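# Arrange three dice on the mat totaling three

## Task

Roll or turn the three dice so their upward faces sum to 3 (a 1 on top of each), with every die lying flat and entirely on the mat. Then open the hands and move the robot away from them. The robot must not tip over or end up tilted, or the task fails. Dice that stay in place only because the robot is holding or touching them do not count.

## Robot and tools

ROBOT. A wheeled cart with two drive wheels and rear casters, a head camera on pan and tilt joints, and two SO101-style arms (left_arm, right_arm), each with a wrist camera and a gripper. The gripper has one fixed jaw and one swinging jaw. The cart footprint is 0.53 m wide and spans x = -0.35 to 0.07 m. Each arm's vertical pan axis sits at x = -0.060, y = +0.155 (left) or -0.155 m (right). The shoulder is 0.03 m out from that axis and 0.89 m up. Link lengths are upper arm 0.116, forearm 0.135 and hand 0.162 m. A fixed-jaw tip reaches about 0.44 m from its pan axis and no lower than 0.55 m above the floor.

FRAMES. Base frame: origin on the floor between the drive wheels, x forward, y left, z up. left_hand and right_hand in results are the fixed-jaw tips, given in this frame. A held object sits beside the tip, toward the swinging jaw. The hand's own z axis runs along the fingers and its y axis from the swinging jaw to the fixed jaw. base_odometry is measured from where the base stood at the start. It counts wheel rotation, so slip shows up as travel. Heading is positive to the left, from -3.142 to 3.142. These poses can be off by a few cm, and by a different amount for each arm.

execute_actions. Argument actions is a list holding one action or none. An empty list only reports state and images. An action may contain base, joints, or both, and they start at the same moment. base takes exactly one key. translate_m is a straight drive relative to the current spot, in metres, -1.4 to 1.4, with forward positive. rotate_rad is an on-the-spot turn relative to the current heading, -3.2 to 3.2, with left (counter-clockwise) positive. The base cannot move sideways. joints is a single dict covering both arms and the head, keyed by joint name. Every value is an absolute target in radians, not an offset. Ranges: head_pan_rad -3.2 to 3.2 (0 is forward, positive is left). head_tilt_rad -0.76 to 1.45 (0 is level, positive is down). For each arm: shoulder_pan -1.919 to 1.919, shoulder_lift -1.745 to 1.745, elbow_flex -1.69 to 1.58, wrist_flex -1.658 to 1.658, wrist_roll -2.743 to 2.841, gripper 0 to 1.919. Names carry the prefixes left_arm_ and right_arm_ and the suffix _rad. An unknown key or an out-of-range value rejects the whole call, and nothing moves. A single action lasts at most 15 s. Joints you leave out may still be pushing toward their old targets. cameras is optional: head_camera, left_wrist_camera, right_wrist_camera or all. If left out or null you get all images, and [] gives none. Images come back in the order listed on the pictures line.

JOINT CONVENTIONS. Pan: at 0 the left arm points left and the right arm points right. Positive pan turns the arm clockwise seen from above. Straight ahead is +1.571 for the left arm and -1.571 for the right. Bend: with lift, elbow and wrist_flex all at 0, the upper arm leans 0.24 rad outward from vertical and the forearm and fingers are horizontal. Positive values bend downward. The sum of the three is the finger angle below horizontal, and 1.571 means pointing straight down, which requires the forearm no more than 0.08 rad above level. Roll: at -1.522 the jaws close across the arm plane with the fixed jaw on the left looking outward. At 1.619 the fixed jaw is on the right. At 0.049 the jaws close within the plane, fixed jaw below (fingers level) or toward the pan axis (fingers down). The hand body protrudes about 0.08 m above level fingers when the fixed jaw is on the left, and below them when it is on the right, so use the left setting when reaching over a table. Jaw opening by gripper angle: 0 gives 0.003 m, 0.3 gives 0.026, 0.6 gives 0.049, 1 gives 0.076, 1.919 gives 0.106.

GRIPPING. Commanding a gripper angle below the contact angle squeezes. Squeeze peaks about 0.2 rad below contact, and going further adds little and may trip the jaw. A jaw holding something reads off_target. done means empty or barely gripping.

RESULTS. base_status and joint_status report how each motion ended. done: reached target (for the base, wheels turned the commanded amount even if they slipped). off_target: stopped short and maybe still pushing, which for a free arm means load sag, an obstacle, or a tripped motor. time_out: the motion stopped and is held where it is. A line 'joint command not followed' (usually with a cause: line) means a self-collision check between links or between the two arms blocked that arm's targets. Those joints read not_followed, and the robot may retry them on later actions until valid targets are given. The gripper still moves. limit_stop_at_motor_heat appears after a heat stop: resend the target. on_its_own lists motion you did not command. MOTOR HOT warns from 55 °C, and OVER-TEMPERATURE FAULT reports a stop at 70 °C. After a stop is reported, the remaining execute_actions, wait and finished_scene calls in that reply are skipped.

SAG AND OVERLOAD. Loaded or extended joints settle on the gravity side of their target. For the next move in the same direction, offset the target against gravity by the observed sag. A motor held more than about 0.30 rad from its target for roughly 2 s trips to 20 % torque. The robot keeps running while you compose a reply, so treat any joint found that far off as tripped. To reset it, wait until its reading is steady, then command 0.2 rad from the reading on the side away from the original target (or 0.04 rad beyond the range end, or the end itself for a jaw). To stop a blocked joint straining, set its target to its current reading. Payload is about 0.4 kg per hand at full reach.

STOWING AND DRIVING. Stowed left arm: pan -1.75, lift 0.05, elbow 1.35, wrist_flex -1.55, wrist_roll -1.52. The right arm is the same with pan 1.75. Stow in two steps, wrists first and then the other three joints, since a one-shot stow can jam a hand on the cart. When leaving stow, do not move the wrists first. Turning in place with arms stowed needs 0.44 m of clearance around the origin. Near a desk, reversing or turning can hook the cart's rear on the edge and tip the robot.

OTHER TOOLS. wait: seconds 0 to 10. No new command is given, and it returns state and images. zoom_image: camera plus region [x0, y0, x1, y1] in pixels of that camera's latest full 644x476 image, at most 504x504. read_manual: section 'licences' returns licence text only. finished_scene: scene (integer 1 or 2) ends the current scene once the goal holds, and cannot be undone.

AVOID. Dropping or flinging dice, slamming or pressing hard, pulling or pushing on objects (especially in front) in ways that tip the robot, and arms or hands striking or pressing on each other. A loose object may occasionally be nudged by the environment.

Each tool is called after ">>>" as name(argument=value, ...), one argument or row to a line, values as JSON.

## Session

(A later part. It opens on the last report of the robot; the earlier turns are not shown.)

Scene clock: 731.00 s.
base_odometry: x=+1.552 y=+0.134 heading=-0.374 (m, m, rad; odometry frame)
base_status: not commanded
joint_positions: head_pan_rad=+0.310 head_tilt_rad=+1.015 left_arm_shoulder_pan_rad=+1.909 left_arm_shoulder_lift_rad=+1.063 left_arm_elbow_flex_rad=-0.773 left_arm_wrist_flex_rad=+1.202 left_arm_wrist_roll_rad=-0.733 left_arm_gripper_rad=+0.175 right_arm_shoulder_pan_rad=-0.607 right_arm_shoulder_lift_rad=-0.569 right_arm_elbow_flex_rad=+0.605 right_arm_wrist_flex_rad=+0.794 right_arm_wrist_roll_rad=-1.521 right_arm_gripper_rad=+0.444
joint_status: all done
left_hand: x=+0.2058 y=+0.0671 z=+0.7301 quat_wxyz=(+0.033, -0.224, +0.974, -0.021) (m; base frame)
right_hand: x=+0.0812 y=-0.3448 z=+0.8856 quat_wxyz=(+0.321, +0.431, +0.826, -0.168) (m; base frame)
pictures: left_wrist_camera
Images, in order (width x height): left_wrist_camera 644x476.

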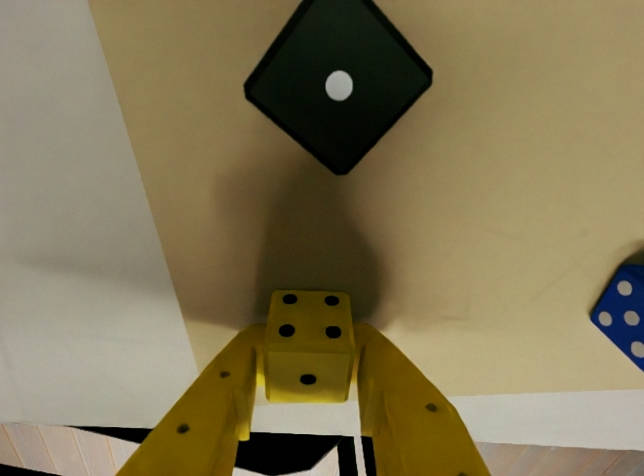

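>>> execute_actions(
  actions=[
    {"joints": {"left_arm_shoulder_lift_rad": 1.035, "left_arm_gripper_rad": 0.45}},
  ],
  cameras=[],
)

>>> execute_actions(
  actions=[
    {"joints": {"left_arm_shoulder_lift_rad": 0.85, "left_arm_wrist_flex_rad": 1.42, "left_arm_shoulder_pan_rad": 1.87}},
  ],
  cameras=["left_wrist_camera"],
)

>>> execute_actions(
  actions=[
    {"base": {"translate_m": -0.15}, "joints": {"left_arm_shoulder_lift_rad": -0.6, "left_arm_elbow_flex_rad": 0.3, "left_arm_wrist_flex_rad": 1.0, "left_arm_shoulder_pan_rad": 0.8, "head_tilt_rad": 0.85, "head_pan_rad": 0.2}},
  ],
  cameras=["head_camera"],
)

Scene clock: 738.00 s.
base_odometry: x=+1.552 y=+0.134 heading=-0.374 (m, m, rad; odometry frame)
base_status: not commanded
joint_positions: head_pan_rad=+0.310 head_tilt_rad=+1.015 left_arm_shoulder_pan_rad=+1.909 left_arm_shoulder_lift_rad=+1.063 left_arm_elbow_flex_rad=-0.773 left_arm_wrist_flex_rad=+1.202 left_arm_wrist_roll_rad=-0.733 left_arm_gripper_rad=+0.440 right_arm_shoulder_pan_rad=-0.607 right_arm_shoulder_lift_rad=-0.569 right_arm_elbow_flex_rad=+0.605 right_arm_wrist_flex_rad=+0.794 right_arm_wrist_roll_rad=-1.521 right_arm_gripper_rad=+0.444
joint_status: all done
left_hand: x=+0.2058 y=+0.0671 z=+0.7301 quat_wxyz=(+0.033, -0.224, +0.974, -0.021) (m; base frame)
right_hand: x=+0.0812 y=-0.3448 z=+0.8856 quat_wxyz=(+0.321, +0.431, +0.826, -0.168) (m; base frame)
pictures: none
No camera images: the call's "cameras" was empty. Leave "cameras" out to get every camera's image.

Scene clock: 738.90 s.
base_odometry: x=+1.552 y=+0.134 heading=-0.374 (m, m, rad; odometry frame)
base_status: not commanded
joint_positions: head_pan_rad=+0.310 head_tilt_rad=+1.015 left_arm_shoulder_pan_rad=+1.880 left_arm_shoulder_lift_rad=+0.914 left_arm_elbow_flex_rad=-0.773 left_arm_wrist_flex_rad=+1.414 left_arm_wrist_roll_rad=-0.733 left_arm_gripper_rad=+0.441 right_arm_shoulder_pan_rad=-0.607 right_arm_shoulder_lift_rad=-0.569 right_arm_elbow_flex_rad=+0.605 right_arm_wrist_flex_rad=+0.794 right_arm_wrist_roll_rad=-1.521 right_arm_gripper_rad=+0.444
joint_status: all done
left_hand: x=+0.1965 y=+0.0786 z=+0.7660 quat_wxyz=(+0.006, -0.238, +0.971, -0.004) (m; base frame)
right_hand: x=+0.0812 y=-0.3448 z=+0.8856 quat_wxyz=(+0.321, +0.431, +0.826, -0.168) (m; base frame)
pictures: left_wrist_camera
Images, in order (width x height): left_wrist_camera 644x476.

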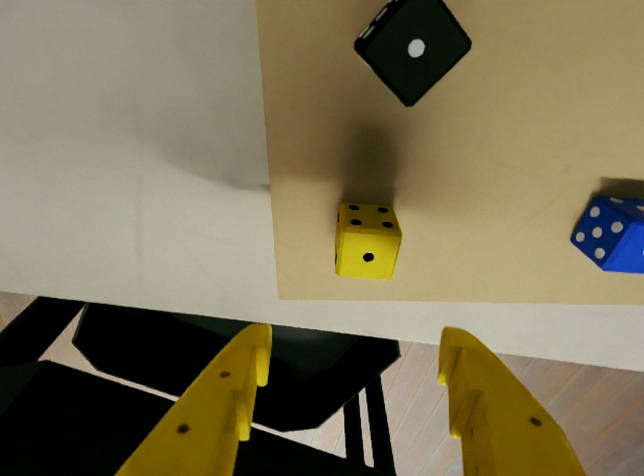

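Scene clock: 740.57 s.
base_odometry: x=+1.413 y=+0.190 heading=-0.379 (m, m, rad; odometry frame)
base_status: done
joint_positions: head_pan_rad=+0.210 head_tilt_rad=+0.865 left_arm_shoulder_pan_rad=+0.810 left_arm_shoulder_lift_rad=-0.571 left_arm_elbow_flex_rad=+0.306 left_arm_wrist_flex_rad=+1.011 left_arm_wrist_roll_rad=-0.733 left_arm_gripper_rad=+0.441 right_arm_shoulder_pan_rad=-0.607 right_arm_shoulder_lift_rad=-0.569 right_arm_elbow_flex_rad=+0.605 right_arm_wrist_flex_rad=+0.794 right_arm_wrist_roll_rad=-1.521 right_arm_gripper_rad=+0.444
joint_status: all done
left_hand: x=+0.1074 y=+0.3214 z=+0.9310 quat_wxyz=(+0.401, -0.641, +0.655, -0.006) (m; base frame)
right_hand: x=+0.0812 y=-0.3448 z=+0.8856 quat_wxyz=(+0.321, +0.431, +0.826, -0.168) (m; base frame)
pictures: head_camera
Images, in order (width x height): head_camera 644x476.

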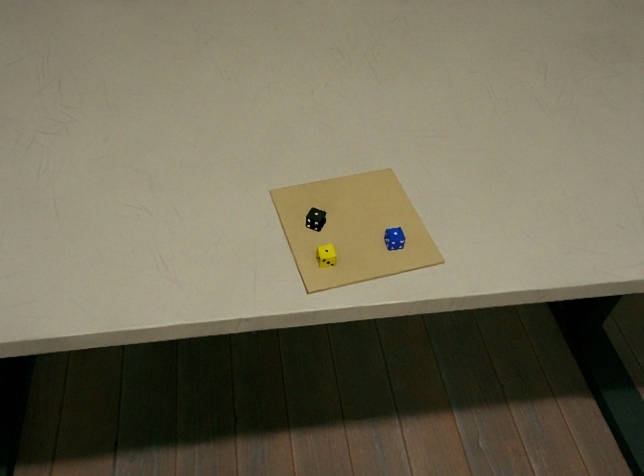

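All three dice show 1 and sit fully on the mat, and the robot is clear.

>>> finished_scene(
  scene=1,
)

The scene is finished: the task was done.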